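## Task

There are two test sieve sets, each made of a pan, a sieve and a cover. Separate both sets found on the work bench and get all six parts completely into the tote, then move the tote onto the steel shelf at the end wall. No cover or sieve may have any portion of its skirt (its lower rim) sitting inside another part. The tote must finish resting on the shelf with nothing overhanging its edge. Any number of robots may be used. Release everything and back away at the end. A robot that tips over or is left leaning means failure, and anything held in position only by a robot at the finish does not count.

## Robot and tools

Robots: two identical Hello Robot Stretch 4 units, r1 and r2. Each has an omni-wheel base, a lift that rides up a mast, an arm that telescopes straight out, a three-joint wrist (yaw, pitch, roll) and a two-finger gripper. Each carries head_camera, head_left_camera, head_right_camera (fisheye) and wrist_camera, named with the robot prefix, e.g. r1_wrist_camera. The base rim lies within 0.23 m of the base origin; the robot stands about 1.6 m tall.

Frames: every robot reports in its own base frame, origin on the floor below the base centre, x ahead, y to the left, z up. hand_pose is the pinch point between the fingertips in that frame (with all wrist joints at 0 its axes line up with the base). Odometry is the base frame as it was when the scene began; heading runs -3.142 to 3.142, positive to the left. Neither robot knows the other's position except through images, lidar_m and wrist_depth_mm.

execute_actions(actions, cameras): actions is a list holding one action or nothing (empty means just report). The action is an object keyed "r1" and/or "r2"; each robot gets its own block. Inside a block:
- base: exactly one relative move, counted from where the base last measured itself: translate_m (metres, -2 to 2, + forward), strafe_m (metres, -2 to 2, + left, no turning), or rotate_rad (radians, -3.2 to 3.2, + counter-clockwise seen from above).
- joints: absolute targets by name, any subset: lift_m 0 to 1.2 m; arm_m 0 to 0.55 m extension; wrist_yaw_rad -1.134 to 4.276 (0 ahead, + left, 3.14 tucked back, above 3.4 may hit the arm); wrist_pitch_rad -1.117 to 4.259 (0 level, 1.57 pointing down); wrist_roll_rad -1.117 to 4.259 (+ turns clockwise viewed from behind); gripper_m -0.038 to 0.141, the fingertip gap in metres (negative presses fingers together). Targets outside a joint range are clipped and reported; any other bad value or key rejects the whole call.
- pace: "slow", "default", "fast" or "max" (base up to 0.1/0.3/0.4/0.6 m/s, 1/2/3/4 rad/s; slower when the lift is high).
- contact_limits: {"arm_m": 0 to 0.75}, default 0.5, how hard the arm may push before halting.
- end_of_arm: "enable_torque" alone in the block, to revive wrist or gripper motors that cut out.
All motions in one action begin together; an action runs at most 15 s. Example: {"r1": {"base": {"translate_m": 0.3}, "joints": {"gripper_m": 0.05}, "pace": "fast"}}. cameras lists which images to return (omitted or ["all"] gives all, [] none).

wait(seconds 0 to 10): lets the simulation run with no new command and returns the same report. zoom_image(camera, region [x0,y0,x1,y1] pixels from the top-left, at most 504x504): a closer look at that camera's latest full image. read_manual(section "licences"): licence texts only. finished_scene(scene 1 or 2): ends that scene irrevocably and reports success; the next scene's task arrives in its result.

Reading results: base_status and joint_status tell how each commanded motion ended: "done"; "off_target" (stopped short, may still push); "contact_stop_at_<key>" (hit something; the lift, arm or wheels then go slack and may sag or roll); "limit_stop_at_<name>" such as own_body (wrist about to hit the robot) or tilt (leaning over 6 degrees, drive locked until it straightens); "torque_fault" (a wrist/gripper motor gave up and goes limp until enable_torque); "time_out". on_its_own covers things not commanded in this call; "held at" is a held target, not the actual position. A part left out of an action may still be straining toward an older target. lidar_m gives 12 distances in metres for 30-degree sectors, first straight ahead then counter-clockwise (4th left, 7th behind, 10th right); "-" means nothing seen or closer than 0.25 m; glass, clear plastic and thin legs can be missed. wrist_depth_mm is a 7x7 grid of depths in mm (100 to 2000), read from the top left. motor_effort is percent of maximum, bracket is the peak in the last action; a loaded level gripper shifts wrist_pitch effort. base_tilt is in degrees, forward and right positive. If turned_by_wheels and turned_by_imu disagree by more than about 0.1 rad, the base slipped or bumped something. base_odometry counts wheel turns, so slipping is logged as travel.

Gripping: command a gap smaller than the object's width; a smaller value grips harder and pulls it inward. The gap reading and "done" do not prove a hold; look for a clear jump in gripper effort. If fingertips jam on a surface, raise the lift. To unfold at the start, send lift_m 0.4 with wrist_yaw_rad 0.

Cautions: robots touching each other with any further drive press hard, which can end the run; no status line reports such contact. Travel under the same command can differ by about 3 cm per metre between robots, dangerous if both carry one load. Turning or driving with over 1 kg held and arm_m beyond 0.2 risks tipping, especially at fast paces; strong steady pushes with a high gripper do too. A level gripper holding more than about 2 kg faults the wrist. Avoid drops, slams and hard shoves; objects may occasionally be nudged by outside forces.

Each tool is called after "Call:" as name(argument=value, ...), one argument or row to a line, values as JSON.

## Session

Call:
execute_actions(
  actions=[],
)

Scene clock: 0.00 s.
r1.base_odometry: x=+0.000 y=+0.000 heading=+0.000 (m, m, rad; r1's odometry frame)
r1.turned_by_wheels: +0.000 (rad since the last result)
r1.turned_by_imu: +0.000 (rad since the last result)
r1.base_tilt: forward=-0.4 right=-1.0 (deg)
r1.lidar_m: 3.28 3.85 3.88 1.22 1.39 5.28 1.67 0.98 0.85 0.85 1.01 1.79
r1.base_status: not commanded
r1.joint_positions: lift_m=+0.252 arm_m=+0.001 wrist_yaw_rad=+3.188 wrist_pitch_rad=-0.001 wrist_roll_rad=-0.002 gripper_m=+0.057
r1.joint_status: not commanded
r1.motor_effort: lift_m=+20 arm_m=-1 wrist_yaw_rad=+0 wrist_pitch_rad=-4 wrist_roll_rad=-1 gripper_m=-4 wheel_0=+0 wheel_1=+0 wheel_2=+1 (%)
r1.hand_pose: x=-0.1206 y=+0.0738 z=+0.4301 quat_wxyz=(-0.023, +0.000, -0.001, +1.000) (m; r1's base frame)
r1.wrist_depth_mm: - 140 244 - - - - / - 112 139 - - - - / - 114 138 - - - - / - 137 172 - - - - / 211 1205 1756 - - - - / 976 1255 212 1808 213 1808 1808 / 976 1042 1138 147 1098 1160 1205
r2.base_odometry: x=+0.000 y=+0.000 heading=+0.000 (m, m, rad; r2's odometry frame)
r2.turned_by_wheels: +0.000 (rad since the last result)
r2.turned_by_imu: +0.000 (rad since the last result)
r2.base_tilt: forward=-0.4 right=+0.4 (deg)
r2.lidar_m: 2.03 2.04 1.05 0.87 0.85 0.99 1.62 3.08 3.22 3.84 1.13 1.19
r2.base_status: not commanded
r2.joint_positions: lift_m=+0.211 arm_m=+0.000 wrist_yaw_rad=+3.198 wrist_pitch_rad=-0.001 wrist_roll_rad=+0.015 gripper_m=+0.057
r2.joint_status: not commanded
r2.motor_effort: lift_m=+17 arm_m=-1 wrist_yaw_rad=+1 wrist_pitch_rad=-6 wrist_roll_rad=+0 gripper_m=-3 wheel_0=+0 wheel_1=+0 wheel_2=+0 (%)
r2.hand_pose: x=-0.1223 y=+0.0709 z=+0.3895 quat_wxyz=(-0.028, +0.000, +0.007, +1.000) (m; r2's base frame)
r2.wrist_depth_mm: - 137 183 - 1661 1118 878 / - 110 137 - 1661 1160 891 / - 115 137 - 1708 1160 878 / - 136 178 - 1756 1138 917 / 211 - - - 1618 1160 891 / 217 1464 200 1464 192 1138 904 / 220 946 976 124 991 931 878
pictures: r1_head_camera, r1_head_left_camera, r1_head_right_camera, r1_wrist_camera, r2_head_camera, r2_head_left_camera, r2_head_right_camera, r2_wrist_camera
camera_calibration (this result's frames):
r1_wrist_camera: T_world_to_cam=[[-0.046019, 0.998823, 0.0153243, -0.086276], [-0.0442776, 0.0132859, -0.998931, 0.483142], [-0.997959, -0.0466484, 0.043614, 0.0911166], [0, 0, 0, 1]] pos_world=[0.108353, 0.0840059, 0.479974]
r2_wrist_camera: T_world_to_cam=[[-0.0978181, 0.994687, -0.032094, -0.0588024], [-0.00531213, -0.03277, -0.999449, 0.445752], [-0.99519, -0.0975937, 0.00848941, 0.105627], [0, 0, 0, 1]] pos_world=[0.101735, 0.0834058, 0.442722]
Images, in order (width x height): r1_head_camera 420x560, r1_head_left_camera 420x672, r1_head_right_camera 420x672, r1_wrist_camera 616x392, r2_head_camera 420x560, r2_head_left_camera 420x672, r2_head_right_camera 420x672, r2_wrist_camera 616x392.

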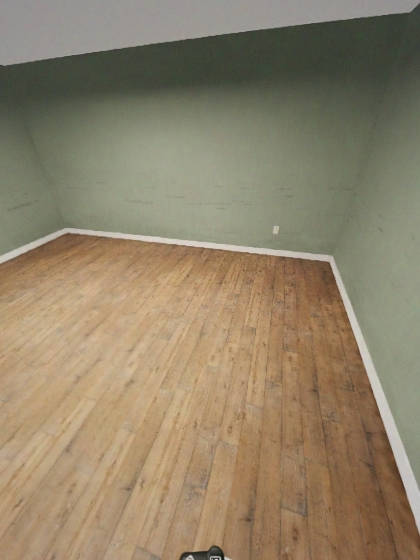

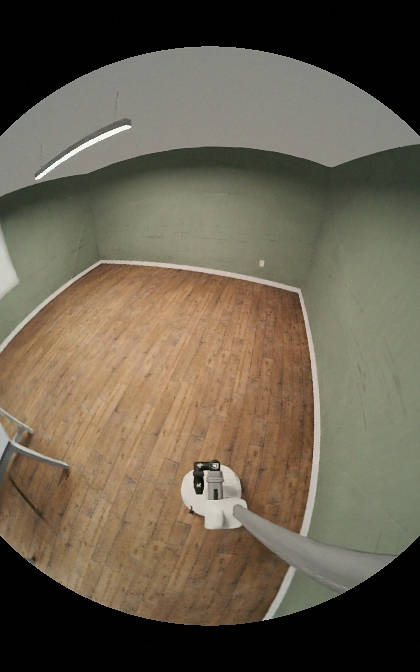

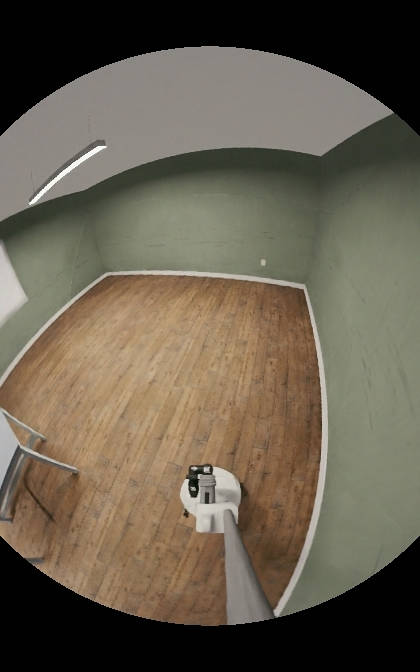

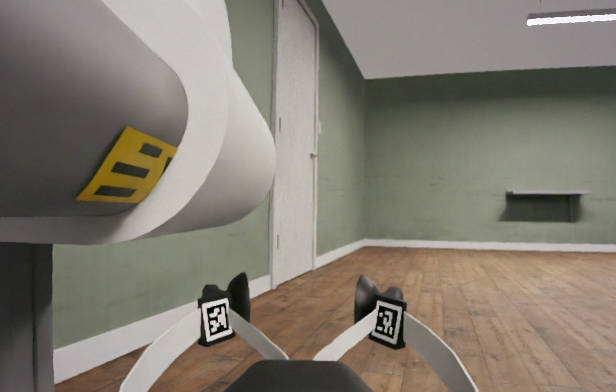

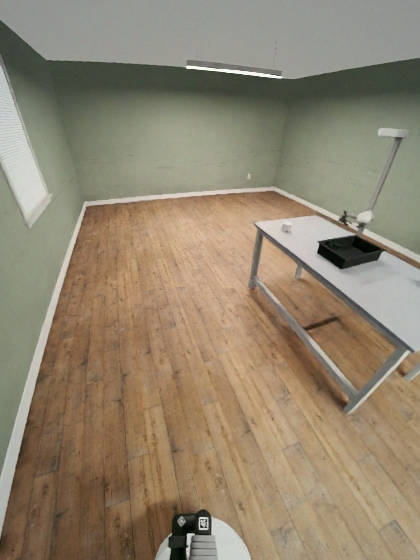

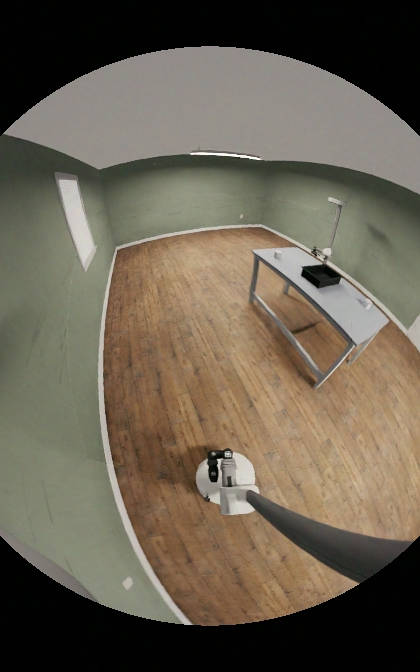

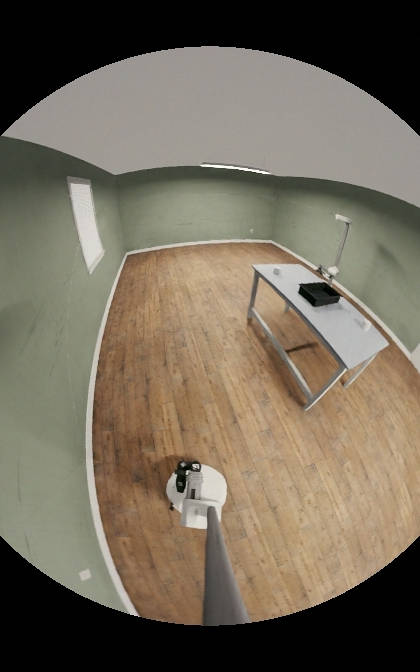

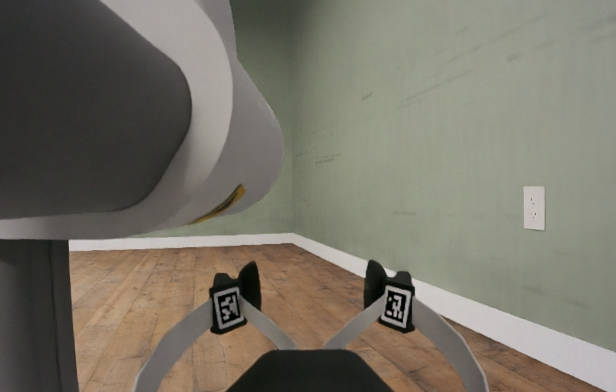

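Call:
execute_actions(
  actions=[],
)

Scene clock: 29.67 s.
r1.base_odometry: x=+0.000 y=+0.000 heading=+0.000 (m, m, rad; r1's odometry frame)
r1.turned_by_wheels: +0.000 (rad since the last result)
r1.turned_by_imu: -0.001 (rad since the last result)
r1.base_tilt: forward=-0.4 right=-1.0 (deg)
r1.lidar_m: 3.27 3.84 3.88 1.21 1.37 5.29 1.66 0.96 0.85 0.83 1.00 1.78
r1.base_status: not commanded
r1.joint_positions: lift_m=+0.252 arm_m=+0.001 wrist_yaw_rad=+3.188 wrist_pitch_rad=-0.001 wrist_roll_rad=-0.002 gripper_m=+0.057
r1.joint_status: not commanded
r1.motor_effort: lift_m=+21 arm_m=-1 wrist_yaw_rad=-1 wrist_pitch_rad=-5 wrist_roll_rad=-1 gripper_m=-5 wheel_0=-1 wheel_1=+0 wheel_2=+1 (%)
r1.hand_pose: x=-0.1206 y=+0.0738 z=+0.4301 quat_wxyz=(-0.023, +0.000, -0.001, +1.000) (m; r1's base frame)
r1.wrist_depth_mm: - 140 244 - - - - / - 112 139 - - - - / - 114 138 - - - - / - 136 172 - - - - / 211 1229 1808 - - - - / 991 1255 211 1863 213 1863 1808 / 976 1042 1160 147 1078 1160 1229
r2.base_odometry: x=+0.000 y=+0.000 heading=+0.000 (m, m, rad; r2's odometry frame)
r2.turned_by_wheels: +0.000 (rad since the last result)
r2.turned_by_imu: -0.001 (rad since the last result)
r2.base_tilt: forward=-0.4 right=+0.3 (deg)
r2.lidar_m: 2.03 2.03 1.04 0.85 0.84 0.98 1.59 3.07 3.21 3.85 1.15 1.21
r2.base_status: not commanded
r2.joint_positions: lift_m=+0.211 arm_m=+0.000 wrist_yaw_rad=+3.198 wrist_pitch_rad=-0.001 wrist_roll_rad=+0.015 gripper_m=+0.057
r2.joint_status: not commanded
r2.motor_effort: lift_m=+17 arm_m=-1 wrist_yaw_rad=+1 wrist_pitch_rad=-9 wrist_roll_rad=-1 gripper_m=-1 wheel_0=+0 wheel_1=+0 wheel_2=+0 (%)
r2.hand_pose: x=-0.1223 y=+0.0709 z=+0.3895 quat_wxyz=(-0.028, +0.000, +0.007, +1.000) (m; r2's base frame)
r2.wrist_depth_mm: - 137 183 - 1661 1138 904 / - 110 137 - 1708 1160 891 / - 115 137 - 1661 1138 891 / - 136 178 - 1708 1182 904 / 211 - - - 1576 1160 917 / 217 1464 200 1499 191 1138 891 / 220 960 976 124 991 917 891
pictures: r1_head_camera, r1_head_left_camera, r1_head_right_camera, r1_wrist_camera, r2_head_camera, r2_head_left_camera, r2_head_right_camera, r2_wrist_camera
camera_calibration (this result's frames):
r1_wrist_camera: T_world_to_cam=[[-0.0460193, 0.998823, 0.0153242, -0.0862759], [-0.0442776, 0.0132858, -0.998931, 0.483142], [-0.997959, -0.0466486, 0.043614, 0.0911166], [0, 0, 0, 1]] pos_world=[0.108353, 0.0840059, 0.479974]
r2_wrist_camera: T_world_to_cam=[[-0.0978183, 0.994687, -0.032094, -0.0588024], [-0.00531221, -0.0327701, -0.999449, 0.445752], [-0.99519, -0.0975939, 0.00848949, 0.105627], [0, 0, 0, 1]] pos_world=[0.101735, 0.0834058, 0.442722]
Images, in order (width x height): r1_head_camera 420x560, r1_head_left_camera 420x672, r1_head_right_camera 420x672, r1_wrist_camera 616x392, r2_head_camera 420x560, r2_head_left_camera 420x672, r2_head_right_camera 420x672, r2_wrist_camera 616x392.

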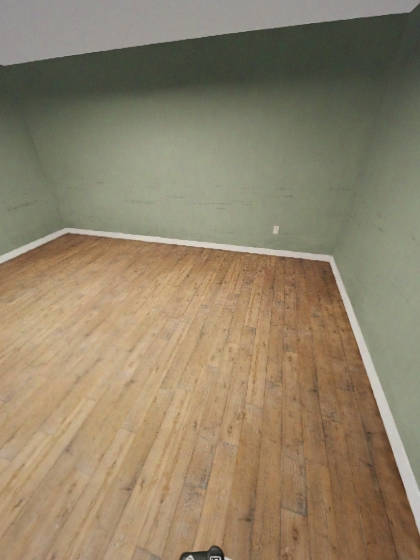

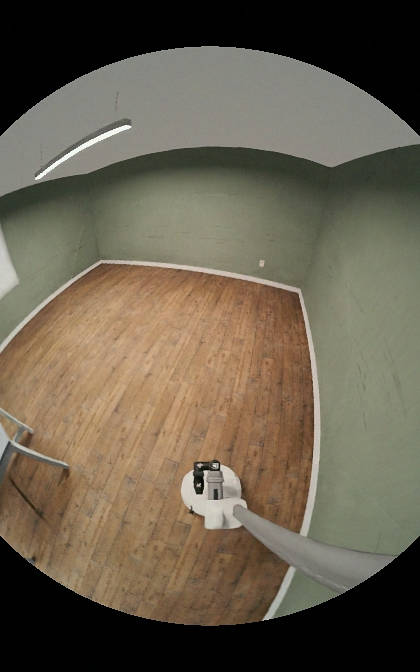

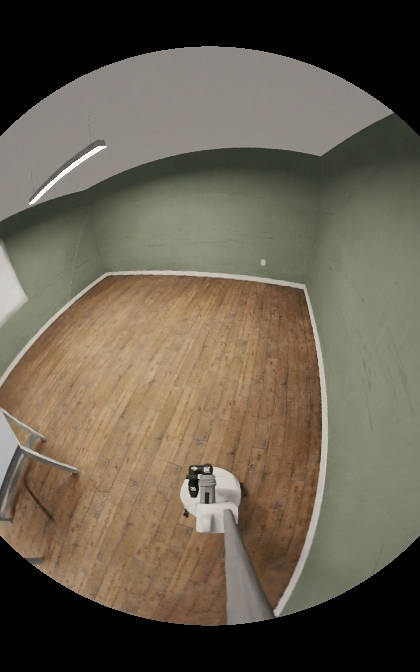

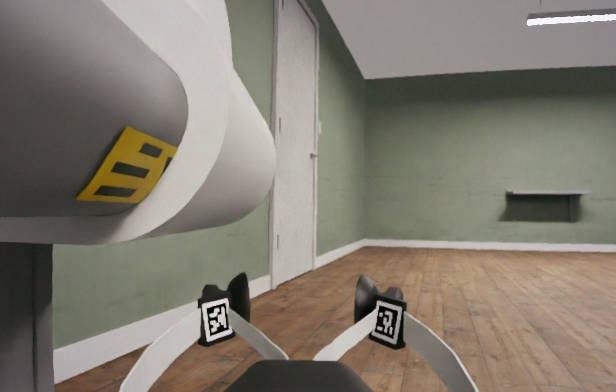

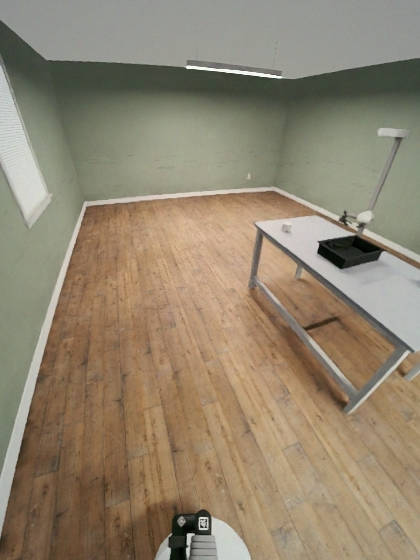

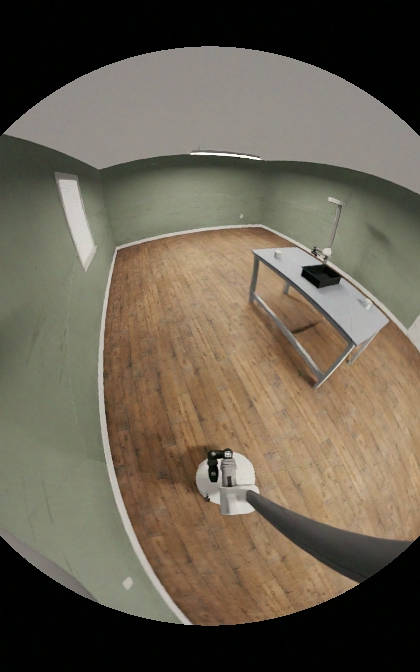

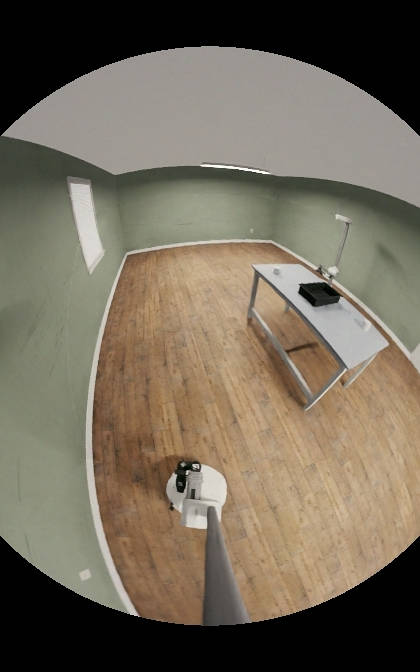

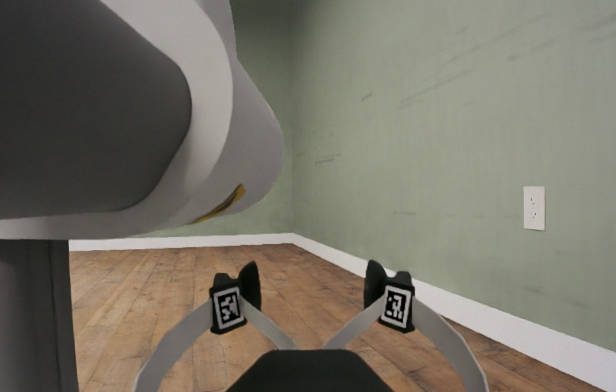

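Call:
execute_actions(
  actions=[
    {"r1": {"base": {"rotate_rad": 0.82}, "pace": "fast"}, "r2": {"base": {"rotate_rad": -0.06}, "pace": "fast"}},
  ],
  cameras=["r1_head_camera", "r1_head_left_camera", "r2_head_camera"],
)

Scene clock: 92.37 s.
r1.base_odometry: x=+0.000 y=+0.000 heading=+0.820 (m, m, rad; r1's odometry frame)
r1.turned_by_wheels: +0.820 (rad since the last result)
r1.turned_by_imu: +0.836 (rad since the last result)
r1.base_tilt: forward=-0.4 right=-1.0 (deg)
r1.lidar_m: 3.96 1.20 1.22 1.75 2.66 1.16 0.86 0.84 0.90 1.28 3.25 3.47
r1.base_status: done
r1.joint_positions: lift_m=+0.252 arm_m=+0.001 wrist_yaw_rad=+3.188 wrist_pitch_rad=-0.001 wrist_roll_rad=-0.002 gripper_m=+0.057
r1.joint_status: not commanded
r1.motor_effort: lift_m=+21(20) arm_m=-1(0) wrist_yaw_rad=-1(2) wrist_pitch_rad=-4(5) wrist_roll_rad=+1(1) gripper_m=-4(3) wheel_0=-1(7) wheel_1=-1(10) wheel_2=-2(13) (%)
r1.hand_pose: x=-0.1206 y=+0.0738 z=+0.4301 quat_wxyz=(-0.023, +0.000, -0.001, +1.000) (m; r1's base frame)
r1.wrist_depth_mm: - 140 244 1078 1229 1397 1576 / - 112 139 1078 1205 1366 1618 / - 114 138 1078 1182 1366 1537 / - 137 172 1078 1182 1366 1576 / 211 866 960 1060 1182 1336 1576 / 809 866 212 1060 213 1366 1537 / 809 831 931 147 1098 1160 1229
r2.base_odometry: x=+0.000 y=+0.000 heading=-0.060 (m, m, rad; r2's odometry frame)
r2.turned_by_wheels: -0.060 (rad since the last result)
r2.turned_by_imu: -0.063 (rad since the last result)
r2.base_tilt: forward=-0.5 right=+0.4 (deg)
r2.lidar_m: 1.82 2.32 1.12 0.87 0.86 0.95 1.46 3.07 3.10 3.88 1.14 1.18
r2.base_status: done
r2.joint_positions: lift_m=+0.211 arm_m=+0.000 wrist_yaw_rad=+3.198 wrist_pitch_rad=-0.001 wrist_roll_rad=+0.015 gripper_m=+0.057
r2.joint_status: not commanded
r2.motor_effort: lift_m=+17(17) arm_m=-1(1) wrist_yaw_rad=+1(1) wrist_pitch_rad=-7(7) wrist_roll_rad=-1(0) gripper_m=-2(2) wheel_0=+0(5) wheel_1=-2(4) wheel_2=-2(8) (%)
r2.hand_pose: x=-0.1223 y=+0.0709 z=+0.3895 quat_wxyz=(-0.028, +0.000, +0.007, +1.000) (m; r2's base frame)
r2.wrist_depth_mm: - 137 184 - 1499 1060 842 / - 110 136 - 1499 1060 866 / - 115 137 - 1537 1098 878 / - 136 178 - 1537 1078 866 / 211 - - - 1464 1098 878 / 217 1464 200 1464 192 1060 878 / 221 960 976 124 1008 931 854
pictures: r1_head_camera, r1_head_left_camera, r2_head_camera
Images, in order (width x height): r1_head_camera 420x560, r1_head_left_camera 420x672, r2_head_camera 420x560.

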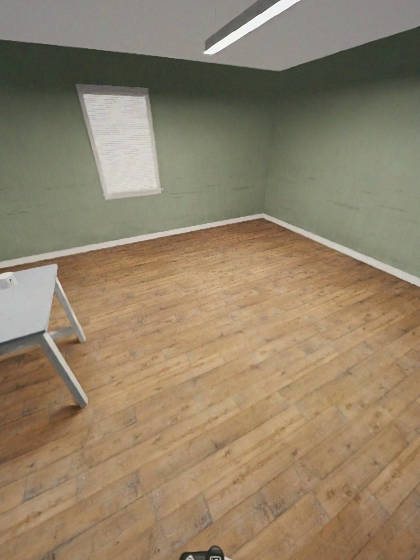

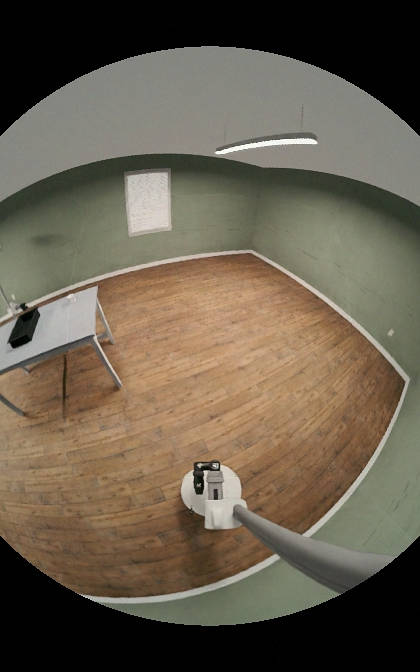

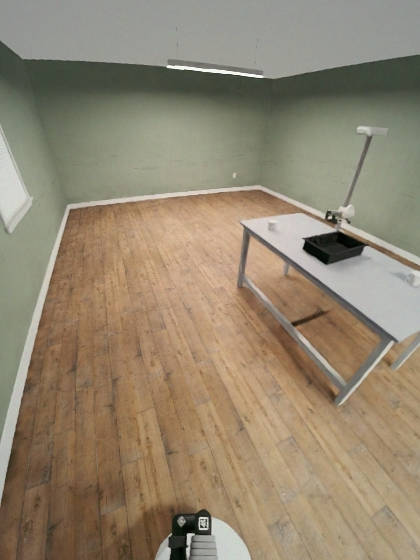

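Call:
execute_actions(
  actions=[
    {"r1": {"base": {"strafe_m": 1.8}, "joints": {"lift_m": 0.95, "wrist_yaw_rad": 0}, "pace": "max"}, "r2": {"base": {"translate_m": 1.72}, "joints": {"lift_m": 0.95, "wrist_yaw_rad": 0}, "pace": "max"}},
  ],
  cameras=["r1_head_camera", "r2_head_camera"],
)

Scene clock: 109.87 s.
r1.base_odometry: x=-1.316 y=+1.228 heading=+0.820 (m, m, rad; r1's odometry frame)
r1.turned_by_wheels: +0.000 (rad since the last result)
r1.turned_by_imu: +0.004 (rad since the last result)
r1.base_tilt: forward=-0.4 right=-1.0 (deg)
r1.lidar_m: 0.36 0.34 0.37 3.54 3.44 2.20 1.69 1.64 1.74 2.51 1.10 0.48
r1.base_status: done
r1.joint_positions: lift_m=+0.950 arm_m=+0.001 wrist_yaw_rad=+0.000 wrist_pitch_rad=-0.001 wrist_roll_rad=-0.002 gripper_m=+0.057
r1.joint_status: all done
r1.motor_effort: lift_m=+21(31) arm_m=-1(1) wrist_yaw_rad=-3(9) wrist_pitch_rad=-4(5) wrist_roll_rad=-1(1) gripper_m=-4(4) wheel_0=+2(13) wheel_1=-3(14) wheel_2=+0(1) (%)
r1.hand_pose: x=+0.4602 y=-0.0873 z=+1.1283 quat_wxyz=(+1.000, -0.001, +0.000, +0.000) (m; r1's base frame)
r1.wrist_depth_mm: - - - - - - - / - - - - - - - / - - - - - - - / - - - - - - - / - - - - - - - / - - 211 - 213 - - / - - - 147 946 1008 -
r2.base_odometry: x=+1.717 y=-0.104 heading=-0.061 (m, m, rad; r2's odometry frame)
r2.turned_by_wheels: +0.000 (rad since the last result)
r2.turned_by_imu: +0.001 (rad since the last result)
r2.base_tilt: forward=-0.5 right=+0.4 (deg)
r2.lidar_m: 3.87 3.82 1.91 1.56 1.51 1.66 2.55 1.21 0.58 0.44 0.42 0.48
r2.base_status: done
r2.joint_positions: lift_m=+0.950 arm_m=+0.000 wrist_yaw_rad=+0.000 wrist_pitch_rad=-0.001 wrist_roll_rad=+0.015 gripper_m=+0.057
r2.joint_status: all done
r2.motor_effort: lift_m=+20(27) arm_m=-1(1) wrist_yaw_rad=+0(7) wrist_pitch_rad=-7(7) wrist_roll_rad=-1(0) gripper_m=-3(2) wheel_0=-2(7) wheel_1=-2(7) wheel_2=-1(14) (%)
r2.hand_pose: x=+0.4592 y=-0.0873 z=+1.1281 quat_wxyz=(+1.000, +0.007, +0.000, +0.000) (m; r2's base frame)
r2.wrist_depth_mm: - - - - - - - / - - - - - - - / - - - - - - - / - - - - - - - / - - - - - - - / - - 200 - 191 - - / - - - 124 - - -
pictures: r1_head_camera, r2_head_camera
Images, in order (width x height): r1_head_camera 420x560, r2_head_camera 420x560.

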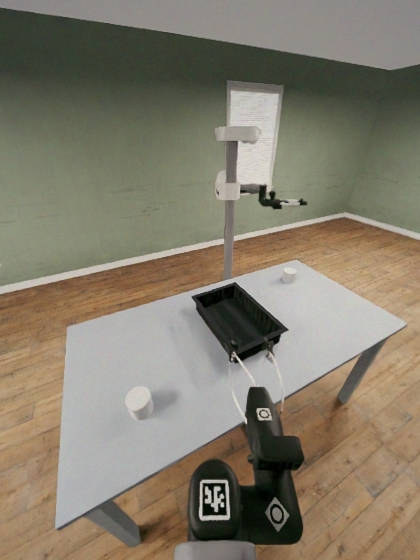

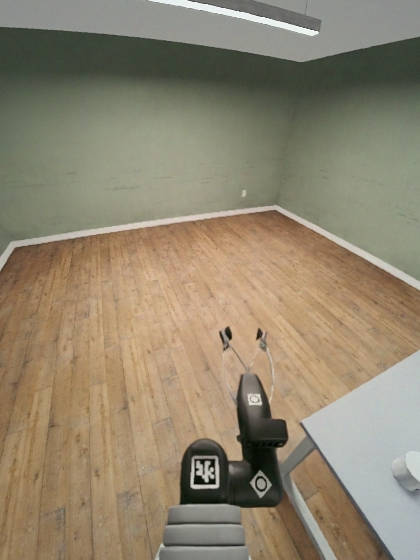

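Call:
execute_actions(
  actions=[
    {"r1": {"base": {"rotate_rad": 0.45}, "joints": {"wrist_pitch_rad": 0.8, "gripper_m": 0.09, "wrist_roll_rad": 0}, "pace": "fast"}, "r2": {"base": {"rotate_rad": -1.172}, "joints": {"wrist_pitch_rad": 0.8, "gripper_m": 0.09, "wrist_roll_rad": 0}, "pace": "fast"}},
  ],
  cameras=["r1_head_camera", "r2_head_camera", "r1_wrist_camera", "r2_wrist_camera"],
)

Scene clock: 231.80 s.
r1.base_odometry: x=-1.316 y=+1.228 heading=+1.269 (m, m, rad; r1's odometry frame)
r1.turned_by_wheels: +0.449 (rad since the last result)
r1.turned_by_imu: +0.458 (rad since the last result)
r1.base_tilt: forward=-0.4 right=-1.0 (deg)
r1.lidar_m: 0.35 0.37 3.57 3.46 2.35 1.69 1.64 1.71 2.30 4.88 0.51 0.36
r1.base_status: done
r1.joint_positions: lift_m=+0.950 arm_m=+0.001 wrist_yaw_rad=+0.000 wrist_pitch_rad=+0.801 wrist_roll_rad=+0.000 gripper_m=+0.090
r1.joint_status: all done
r1.motor_effort: lift_m=+21(22) arm_m=-1(0) wrist_yaw_rad=-1(1) wrist_pitch_rad=+0(5) wrist_roll_rad=+0(1) gripper_m=-2(3) wheel_0=-1(7) wheel_1=-4(6) wheel_2=-3(9) (%)
r1.hand_pose: x=+0.3724 y=-0.0874 z=+0.9210 quat_wxyz=(+0.921, +0.000, +0.390, +0.000) (m; r1's base frame)
r1.wrist_depth_mm: - - - - - - - / - 768 723 732 732 699 699 / 1808 597 597 597 597 569 615 / 521 508 415 512 517 508 436 / 439 442 424 445 449 449 445 / 387 387 213 397 213 397 394 / 351 343 349 146 353 351 357
r2.base_odometry: x=+1.717 y=-0.104 heading=-1.233 (m, m, rad; r2's odometry frame)
r2.turned_by_wheels: -1.172 (rad since the last result)
r2.turned_by_imu: -1.195 (rad since the last result)
r2.base_tilt: forward=-0.4 right=+0.3 (deg)
r2.lidar_m: 0.43 0.43 3.98 3.82 2.18 1.59 1.51 1.58 2.22 4.47 0.63 0.46
r2.base_status: done
r2.joint_positions: lift_m=+0.950 arm_m=+0.000 wrist_yaw_rad=+0.000 wrist_pitch_rad=+0.802 wrist_roll_rad=+0.000 gripper_m=+0.090
r2.joint_status: all done
r2.motor_effort: lift_m=+19(21) arm_m=-1(1) wrist_yaw_rad=+1(0) wrist_pitch_rad=-6(3) wrist_roll_rad=-1(0) gripper_m=+0(2) wheel_0=+0(6) wheel_1=-1(4) wheel_2=-1(5) (%)
r2.hand_pose: x=+0.3714 y=-0.0874 z=+0.9208 quat_wxyz=(+0.921, +0.000, +0.390, +0.000) (m; r2's base frame)
r2.wrist_depth_mm: - - 842 820 842 723 741 / - - 683 683 683 634 691 / 1808 574 544 569 569 569 504 / 1499 500 484 496 492 492 488 / 449 436 433 436 433 427 427 / 1138 404 199 404 198 402 1138 / 1078 866 1078 125 1098 1060 1078
pictures: r1_head_camera, r1_wrist_camera, r2_head_camera, r2_wrist_camera
camera_calibration (this result's frames):
r1_wrist_camera: T_world_to_cam=[[0.00950077, -0.999904, 0.0100831, -0.100594], [-0.687473, -0.013854, -0.726077, 0.983313], [0.726147, -0.0000335756, -0.687539, 0.589585], [0, 0, 0, 1]] pos_world=[0.248831, -0.0869415, 1.12034]
r2_wrist_camera: T_world_to_cam=[[0.01607, -0.998994, -0.0418611, -0.0435474], [-0.713759, 0.0178575, -0.700164, 0.966165], [0.700207, 0.0411303, -0.712754, 0.623578], [0, 0, 0, 1]] pos_world=[0.253675, -0.0864048, 1.11911]
Images, in order (width x height): r1_head_camera 420x560, r1_wrist_camera 616x392, r2_head_camera 420x560, r2_wrist_camera 616x392.

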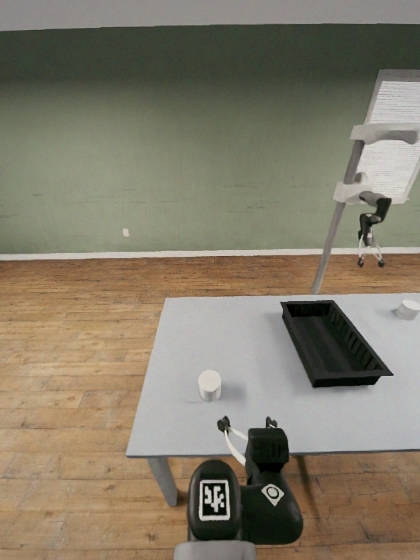

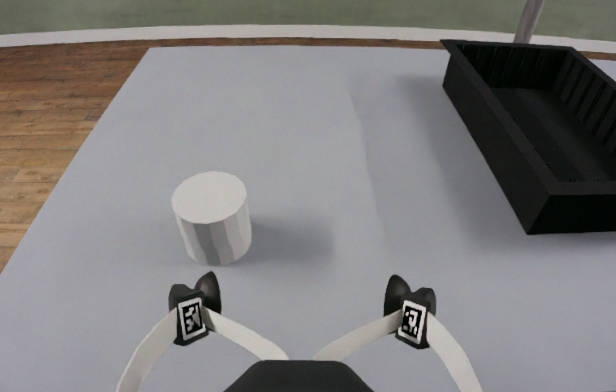

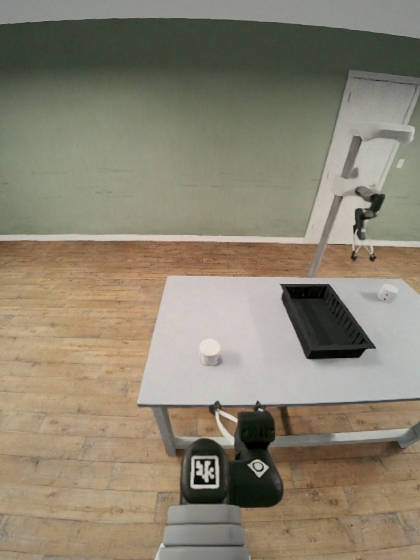

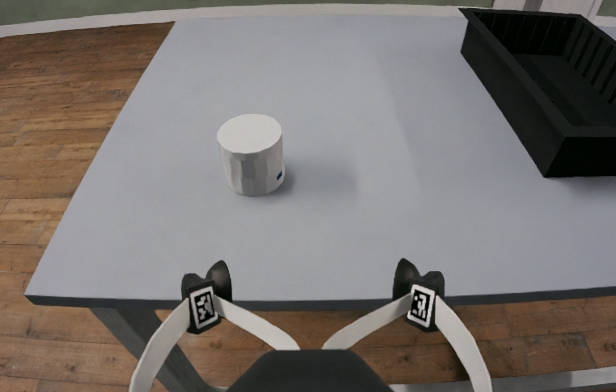

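Call:
execute_actions(
  actions=[
    {"r1": {"base": {"strafe_m": 0.097}, "joints": {"arm_m": 0.172, "lift_m": 0.92}, "pace": "fast"}, "r2": {"base": {"strafe_m": 0.08}, "joints": {"arm_m": 0.25, "lift_m": 0.92}, "pace": "fast"}},
  ],
  cameras=["r1_wrist_camera", "r2_wrist_camera"],
)

Scene clock: 266.00 s.
r1.base_odometry: x=-1.409 y=+1.257 heading=+1.269 (m, m, rad; r1's odometry frame)
r1.turned_by_wheels: +0.000 (rad since the last result)
r1.turned_by_imu: -0.001 (rad since the last result)
r1.base_tilt: forward=-0.4 right=-1.0 (deg)
r1.lidar_m: 0.34 0.38 3.49 3.36 2.35 1.70 1.64 1.71 2.34 4.97 0.51 0.36
r1.base_status: done
r1.joint_positions: lift_m=+0.920 arm_m=+0.171 wrist_yaw_rad=+0.000 wrist_pitch_rad=+0.801 wrist_roll_rad=+0.000 gripper_m=+0.090
r1.joint_status: all done
r1.motor_effort: lift_m=+19(19) arm_m=+6(4) wrist_yaw_rad=-2(0) wrist_pitch_rad=-2(3) wrist_roll_rad=+1(1) gripper_m=-2(3) wheel_0=+0(11) wheel_1=+1(11) wheel_2=+0(3) (%)
r1.hand_pose: x=+0.5427 y=-0.0874 z=+0.8911 quat_wxyz=(+0.921, +0.000, +0.390, +0.000) (m; r1's base frame)
r1.wrist_depth_mm: - - - - - - - / - - 661 668 676 691 554 / 1756 591 544 549 554 559 530 / 1537 462 466 466 469 473 473 / 1255 402 404 407 407 410 410 / 353 355 213 282 213 362 362 / 319 314 319 146 324 322 327
r2.base_odometry: x=+1.792 y=-0.077 heading=-1.233 (m, m, rad; r2's odometry frame)
r2.turned_by_wheels: +0.000 (rad since the last result)
r2.turned_by_imu: -0.001 (rad since the last result)
r2.base_tilt: forward=-0.4 right=+0.4 (deg)
r2.lidar_m: 0.43 0.43 3.91 3.74 2.19 1.60 1.52 1.61 2.20 4.57 0.63 0.47
r2.base_status: done
r2.joint_positions: lift_m=+0.920 arm_m=+0.249 wrist_yaw_rad=+0.000 wrist_pitch_rad=+0.802 wrist_roll_rad=+0.000 gripper_m=+0.090
r2.joint_status: all done
r2.motor_effort: lift_m=+14(17) arm_m=+4(4) wrist_yaw_rad=+1(2) wrist_pitch_rad=-5(7) wrist_roll_rad=-2(2) gripper_m=-7(1) wheel_0=+1(8) wheel_1=-1(10) wheel_2=+1(1) (%)
r2.hand_pose: x=+0.6208 y=-0.0874 z=+0.8912 quat_wxyz=(+0.921, +0.000, +0.390, +0.000) (m; r2's base frame)
r2.wrist_depth_mm: - - - - - - - / - - 627 621 621 621 615 / 1808 1618 525 521 517 525 525 / 1499 466 452 449 445 449 445 / 1281 394 399 394 394 392 389 / 1138 351 199 274 197 347 343 / 320 314 324 125 317 309 317
pictures: r1_wrist_camera, r2_wrist_camera
camera_calibration (this result's frames):
r1_wrist_camera: T_world_to_cam=[[0.00964768, -0.999903, 0.0100799, -0.101959], [-0.687695, -0.0139527, -0.725865, 1.07864], [0.725935, 0.0000710011, -0.687763, 0.445774], [0, 0, 0, 1]] pos_world=[0.419154, -0.0869304, 1.09056]
r2_wrist_camera: T_world_to_cam=[[0.0163115, -0.998993, -0.0417989, -0.0489649], [-0.713657, 0.0176476, -0.700273, 1.12354], [0.700305, 0.0412526, -0.712651, 0.427671], [0, 0, 0, 1]] pos_world=[0.503119, -0.0863858, 1.08952]
Images, in order (width x height): r1_wrist_camera 616x392, r2_wrist_camera 616x392.

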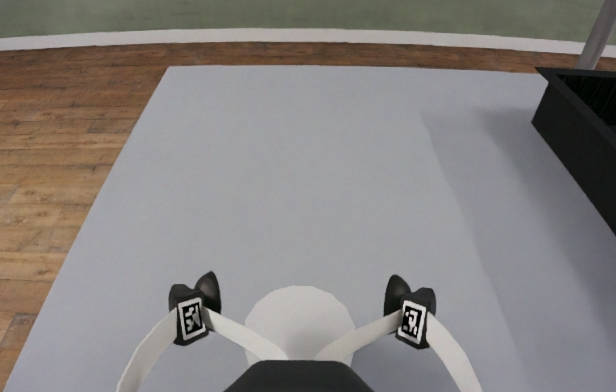

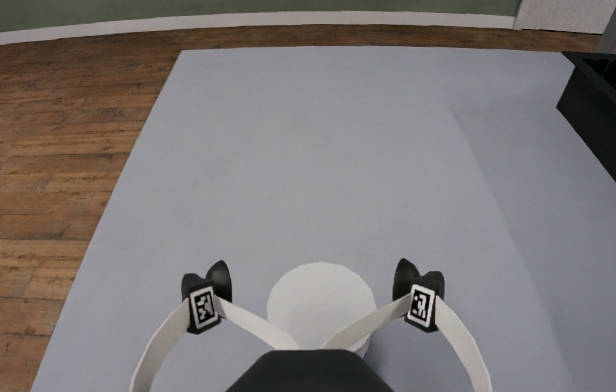

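Call:
execute_actions(
  actions=[
    {"r1": {"base": {"strafe_m": 0.002}, "joints": {"arm_m": 0.173, "lift_m": 0.885}}, "r2": {"base": {"strafe_m": -0.006}, "joints": {"arm_m": 0.264, "lift_m": 0.885}}},
  ],
  cameras=["r1_wrist_camera", "r2_wrist_camera"],
)

Scene clock: 308.47 s.
r1.base_odometry: x=-1.410 y=+1.258 heading=+1.269 (m, m, rad; r1's odometry frame)
r1.turned_by_wheels: +0.000 (rad since the last result)
r1.turned_by_imu: -0.001 (rad since the last result)
r1.base_tilt: forward=-0.4 right=-1.0 (deg)
r1.lidar_m: 0.34 0.38 3.50 3.35 2.35 1.68 1.65 1.71 2.32 4.97 0.52 0.38
r1.base_status: done
r1.joint_positions: lift_m=+0.885 arm_m=+0.172 wrist_yaw_rad=+0.000 wrist_pitch_rad=+0.801 wrist_roll_rad=+0.000 gripper_m=+0.090
r1.joint_status: all done
r1.motor_effort: lift_m=+18(20) arm_m=+6(5) wrist_yaw_rad=-2(1) wrist_pitch_rad=-2(1) wrist_roll_rad=+1(0) gripper_m=-2(3) wheel_0=-1(5) wheel_1=+0(7) wheel_2=+0(3) (%)
r1.hand_pose: x=+0.5436 y=-0.0874 z=+0.8562 quat_wxyz=(+0.921, +0.000, +0.390, +0.000) (m; r1's base frame)
r1.wrist_depth_mm: - - - - - - - / - - 597 597 603 615 539 / 1708 504 488 492 496 500 504 / 1464 413 418 418 421 421 424 / 368 359 362 364 368 366 368 / 314 317 213 244 213 324 322 / 285 279 285 146 289 287 294
r2.base_odometry: x=+1.787 y=-0.079 heading=-1.233 (m, m, rad; r2's odometry frame)
r2.turned_by_wheels: +0.000 (rad since the last result)
r2.turned_by_imu: -0.001 (rad since the last result)
r2.base_tilt: forward=-0.4 right=+0.4 (deg)
r2.lidar_m: 0.41 0.44 3.86 3.74 2.14 1.60 1.53 1.60 2.21 4.57 0.62 0.44
r2.base_status: done
r2.joint_positions: lift_m=+0.885 arm_m=+0.263 wrist_yaw_rad=+0.000 wrist_pitch_rad=+0.802 wrist_roll_rad=+0.000 gripper_m=+0.090
r2.joint_status: all done
r2.motor_effort: lift_m=+14(12) arm_m=+4(1) wrist_yaw_rad=+0(1) wrist_pitch_rad=-7(6) wrist_roll_rad=-1(1) gripper_m=+2(2) wheel_0=+0(8) wheel_1=+0(5) wheel_2=+0(1) (%)
r2.hand_pose: x=+0.6348 y=-0.0874 z=+0.8563 quat_wxyz=(+0.921, +0.000, +0.390, +0.000) (m; r2's base frame)
r2.wrist_depth_mm: - - - - - - 676 / - 1983 559 559 559 559 559 / 1756 488 466 466 466 466 466 / 1464 404 402 404 397 399 397 / 1229 353 357 353 353 351 347 / 314 315 198 236 197 309 309 / 285 282 289 125 282 277 281
pictures: r1_wrist_camera, r2_wrist_camera
camera_calibration (this result's frames):
r1_wrist_camera: T_world_to_cam=[[0.00960735, -0.999903, 0.01008, -0.101602], [-0.687702, -0.013925, -0.72586, 1.05393], [0.72593, 0.0000415583, -0.687769, 0.421026], [0, 0, 0, 1]] pos_world=[0.420134, -0.0869335, 1.0556]
r2_wrist_camera: T_world_to_cam=[[0.0162112, -0.998994, -0.0418007, -0.0506085], [-0.713737, 0.0177157, -0.70019, 1.10897], [0.700226, 0.0411857, -0.712732, 0.393099], [0, 0, 0, 1]] pos_world=[0.517072, -0.0863938, 1.05454]
Images, in order (width x height): r1_wrist_camera 616x392, r2_wrist_camera 616x392.

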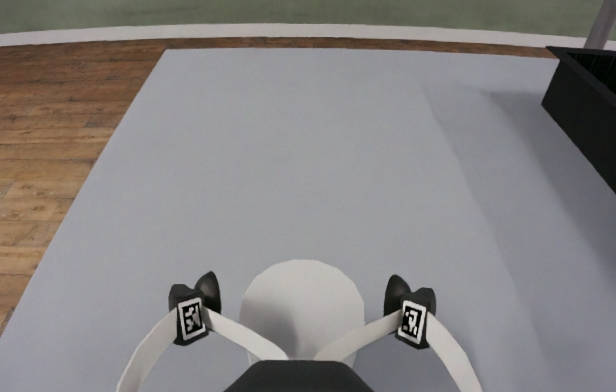

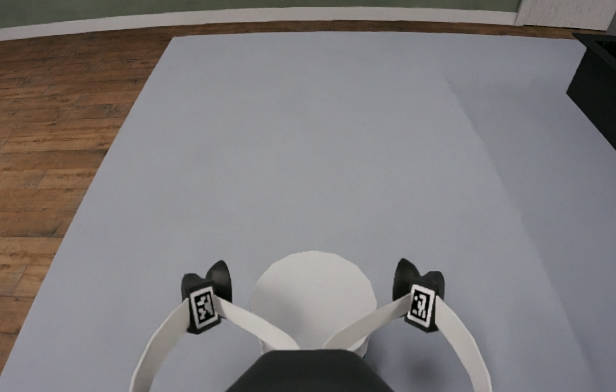

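Call:
execute_actions(
  actions=[
    {"r1": {"joints": {"lift_m": 0.874}}, "r2": {"joints": {"lift_m": 0.874}}},
  ],
  cameras=["r1_wrist_camera", "r2_wrist_camera"],
)

Call:
execute_actions(
  actions=[
    {"r1": {"joints": {"gripper_m": 0.05}}, "r2": {"joints": {"gripper_m": 0.05}}},
  ],
  cameras=["r1_wrist_camera", "r2_wrist_camera", "r1_head_camera", "r2_head_camera"],
)

Scene clock: 316.60 s.
r1.base_odometry: x=-1.410 y=+1.258 heading=+1.269 (m, m, rad; r1's odometry frame)
r1.turned_by_wheels: +0.000 (rad since the last result)
r1.turned_by_imu: -0.001 (rad since the last result)
r1.base_tilt: forward=-0.4 right=-1.0 (deg)
r1.lidar_m: 0.34 0.37 3.50 3.36 2.37 1.68 1.64 1.71 2.32 4.99 0.53 0.36
r1.base_status: not commanded
r1.joint_positions: lift_m=+0.874 arm_m=+0.172 wrist_yaw_rad=+0.000 wrist_pitch_rad=+0.801 wrist_roll_rad=+0.000 gripper_m=+0.090
r1.joint_status: all done
r1.motor_effort: lift_m=+18(21) arm_m=+6(6) wrist_yaw_rad=-1(2) wrist_pitch_rad=-2(2) wrist_roll_rad=+2(1) gripper_m=-3(3) wheel_0=-1(1) wheel_1=+0(0) wheel_2=+0(0) (%)
r1.hand_pose: x=+0.5436 y=-0.0874 z=+0.8452 quat_wxyz=(+0.921, +0.000, +0.390, +0.000) (m; r1's base frame)
r1.wrist_depth_mm: - - - - - - - / - 1921 574 574 580 591 539 / 1708 473 473 473 480 480 488 / 1397 399 402 404 404 407 410 / 343 347 349 351 353 353 353 / 301 306 213 232 213 310 310 / 276 270 276 146 277 278 282
r2.base_odometry: x=+1.787 y=-0.079 heading=-1.233 (m, m, rad; r2's odometry frame)
r2.turned_by_wheels: +0.000 (rad since the last result)
r2.turned_by_imu: -0.001 (rad since the last result)
r2.base_tilt: forward=-0.5 right=+0.3 (deg)
r2.lidar_m: 0.41 0.43 3.90 3.75 2.15 1.59 1.53 1.60 2.22 4.55 0.62 0.45
r2.base_status: not commanded
r2.joint_positions: lift_m=+0.874 arm_m=+0.263 wrist_yaw_rad=+0.000 wrist_pitch_rad=+0.802 wrist_roll_rad=+0.000 gripper_m=+0.090
r2.joint_status: all done
r2.motor_effort: lift_m=+14(15) arm_m=+4(4) wrist_yaw_rad=+0(1) wrist_pitch_rad=-5(5) wrist_roll_rad=-1(1) gripper_m=+0(1) wheel_0=+0(0) wheel_1=+0(0) wheel_2=+0(0) (%)
r2.hand_pose: x=+0.6348 y=-0.0874 z=+0.8453 quat_wxyz=(+0.921, +0.000, +0.390, +0.000) (m; r2's base frame)
r2.wrist_depth_mm: - - 661 654 661 668 654 / - 1863 539 535 539 535 535 / 1708 469 449 449 452 445 449 / 1430 389 389 387 384 384 382 / 351 342 340 253 340 336 336 / 298 303 198 226 198 297 297 / 274 270 278 124 270 266 270
pictures: r1_wrist_camera, r2_wrist_camera
camera_calibration (this result's frames):
r1_wrist_camera: T_world_to_cam=[[0.00960716, -0.999903, 0.0100799, -0.101491], [-0.687702, -0.0139248, -0.72586, 1.04595], [0.72593, 0.0000415078, -0.687769, 0.413461], [0, 0, 0, 1]] pos_world=[0.420135, -0.0869335, 1.0446]
r2_wrist_camera: T_world_to_cam=[[0.016211, -0.998994, -0.0418008, -0.0510682], [-0.713737, 0.0177159, -0.70019, 1.10126], [0.700226, 0.0411856, -0.712732, 0.385257], [0, 0, 0, 1]] pos_world=[0.517073, -0.0863938, 1.04354]
Images, in order (width x height): r1_wrist_camera 616x392, r2_wrist_camera 616x392.

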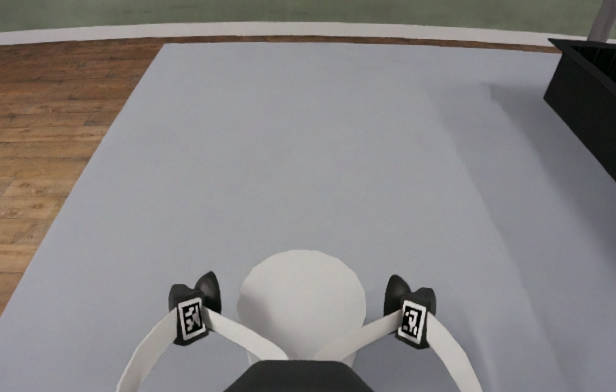

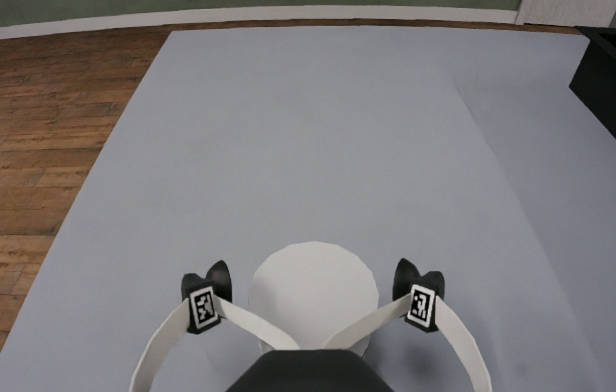

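Scene clock: 317.83 s.
r1.base_odometry: x=-1.410 y=+1.258 heading=+1.269 (m, m, rad; r1's odometry frame)
r1.turned_by_wheels: +0.000 (rad since the last result)
r1.turned_by_imu: +0.000 (rad since the last result)
r1.base_tilt: forward=-0.4 right=-1.0 (deg)
r1.lidar_m: 0.34 0.35 3.50 3.38 2.38 1.70 1.64 1.72 2.33 4.98 0.51 0.37
r1.base_status: not commanded
r1.joint_positions: lift_m=+0.874 arm_m=+0.172 wrist_yaw_rad=+0.000 wrist_pitch_rad=+0.801 wrist_roll_rad=+0.000 gripper_m=+0.050
r1.joint_status: all done
r1.motor_effort: lift_m=+18(18) arm_m=+6(6) wrist_yaw_rad=-2(3) wrist_pitch_rad=-3(2) wrist_roll_rad=+2(1) gripper_m=-14(13) wheel_0=-1(1) wheel_1=+0(0) wheel_2=+0(0) (%)
r1.hand_pose: x=+0.5437 y=-0.0874 z=+0.8452 quat_wxyz=(+0.921, +0.000, +0.390, +0.000) (m; r1's base frame)
r1.wrist_depth_mm: - - - - - - - / - 1921 569 569 580 591 535 / 1708 469 473 473 477 480 488 / 1366 397 399 404 407 407 410 / 345 349 349 349 353 353 353 / 303 306 211 231 213 310 312 / 276 267 271 211 271 276 282
r2.base_odometry: x=+1.787 y=-0.079 heading=-1.233 (m, m, rad; r2's odometry frame)
r2.turned_by_wheels: +0.000 (rad since the last result)
r2.turned_by_imu: +0.000 (rad since the last result)
r2.base_tilt: forward=-0.5 right=+0.3 (deg)
r2.lidar_m: 0.41 0.45 3.89 3.74 2.15 1.59 1.53 1.59 2.17 4.54 0.64 0.45
r2.base_status: not commanded
r2.joint_positions: lift_m=+0.874 arm_m=+0.263 wrist_yaw_rad=+0.000 wrist_pitch_rad=+0.802 wrist_roll_rad=+0.000 gripper_m=+0.050
r2.joint_status: all done
r2.motor_effort: lift_m=+14(14) arm_m=+4(4) wrist_yaw_rad=+1(0) wrist_pitch_rad=-5(5) wrist_roll_rad=-2(0) gripper_m=-17(12) wheel_0=+0(0) wheel_1=+0(0) wheel_2=+0(0) (%)
r2.hand_pose: x=+0.6348 y=-0.0874 z=+0.8453 quat_wxyz=(+0.921, +0.000, +0.390, +0.000) (m; r2's base frame)
r2.wrist_depth_mm: - - 654 647 654 661 654 / - 1983 535 535 530 535 539 / 1661 469 449 449 449 445 445 / 1430 389 387 389 384 384 382 / 349 342 340 252 340 336 336 / 301 301 193 225 193 297 297 / 276 268 274 123 272 263 271
pictures: r1_head_camera, r1_wrist_camera, r2_head_camera, r2_wrist_camera
camera_calibration (this result's frames):
r1_wrist_camera: T_world_to_cam=[[0.00960723, -0.999903, 0.0100799, -0.101491], [-0.687702, -0.0139249, -0.72586, 1.04596], [0.72593, 0.0000415382, -0.687769, 0.413456], [0, 0, 0, 1]] pos_world=[0.420142, -0.0869335, 1.0446]
r2_wrist_camera: T_world_to_cam=[[0.0162111, -0.998994, -0.0418007, -0.0510685], [-0.713737, 0.0177158, -0.70019, 1.10127], [0.700226, 0.0411856, -0.712732, 0.385249], [0, 0, 0, 1]] pos_world=[0.517086, -0.0863938, 1.04354]
Images, in order (width x height): r1_head_camera 420x560, r1_wrist_camera 616x392, r2_head_camera 420x560, r2_wrist_camera 616x392.

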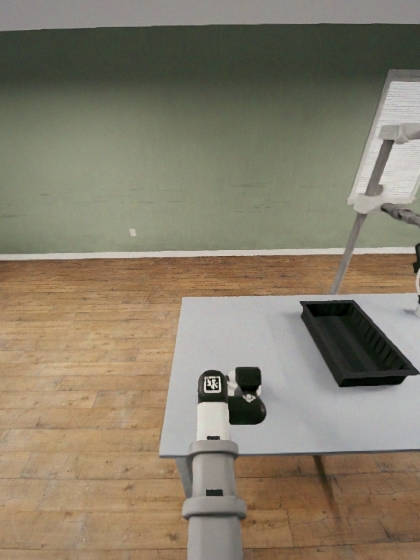

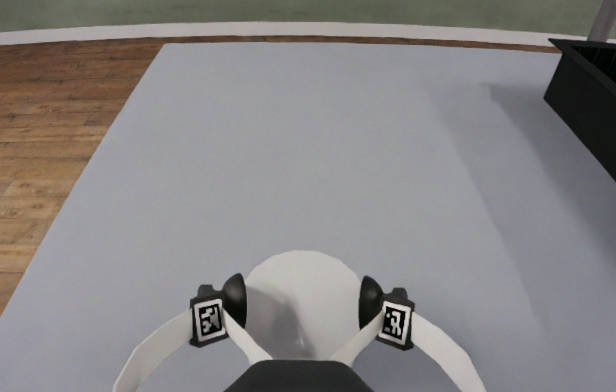

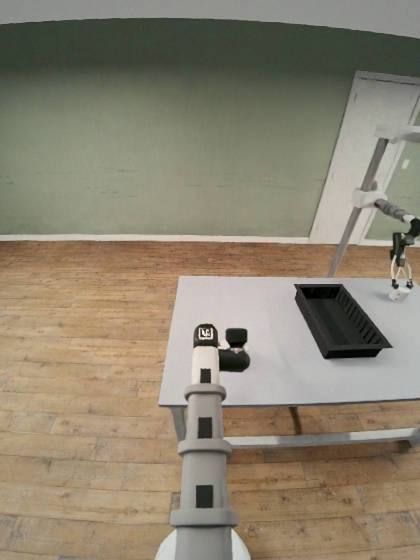

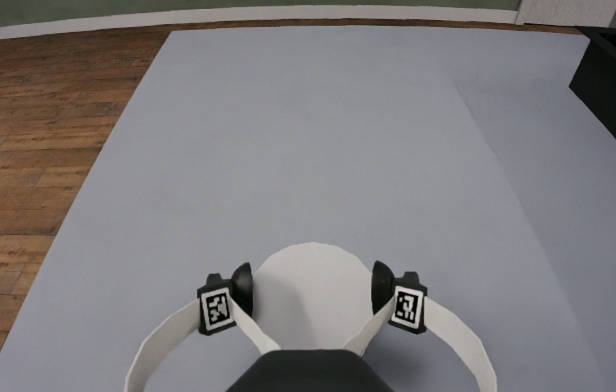

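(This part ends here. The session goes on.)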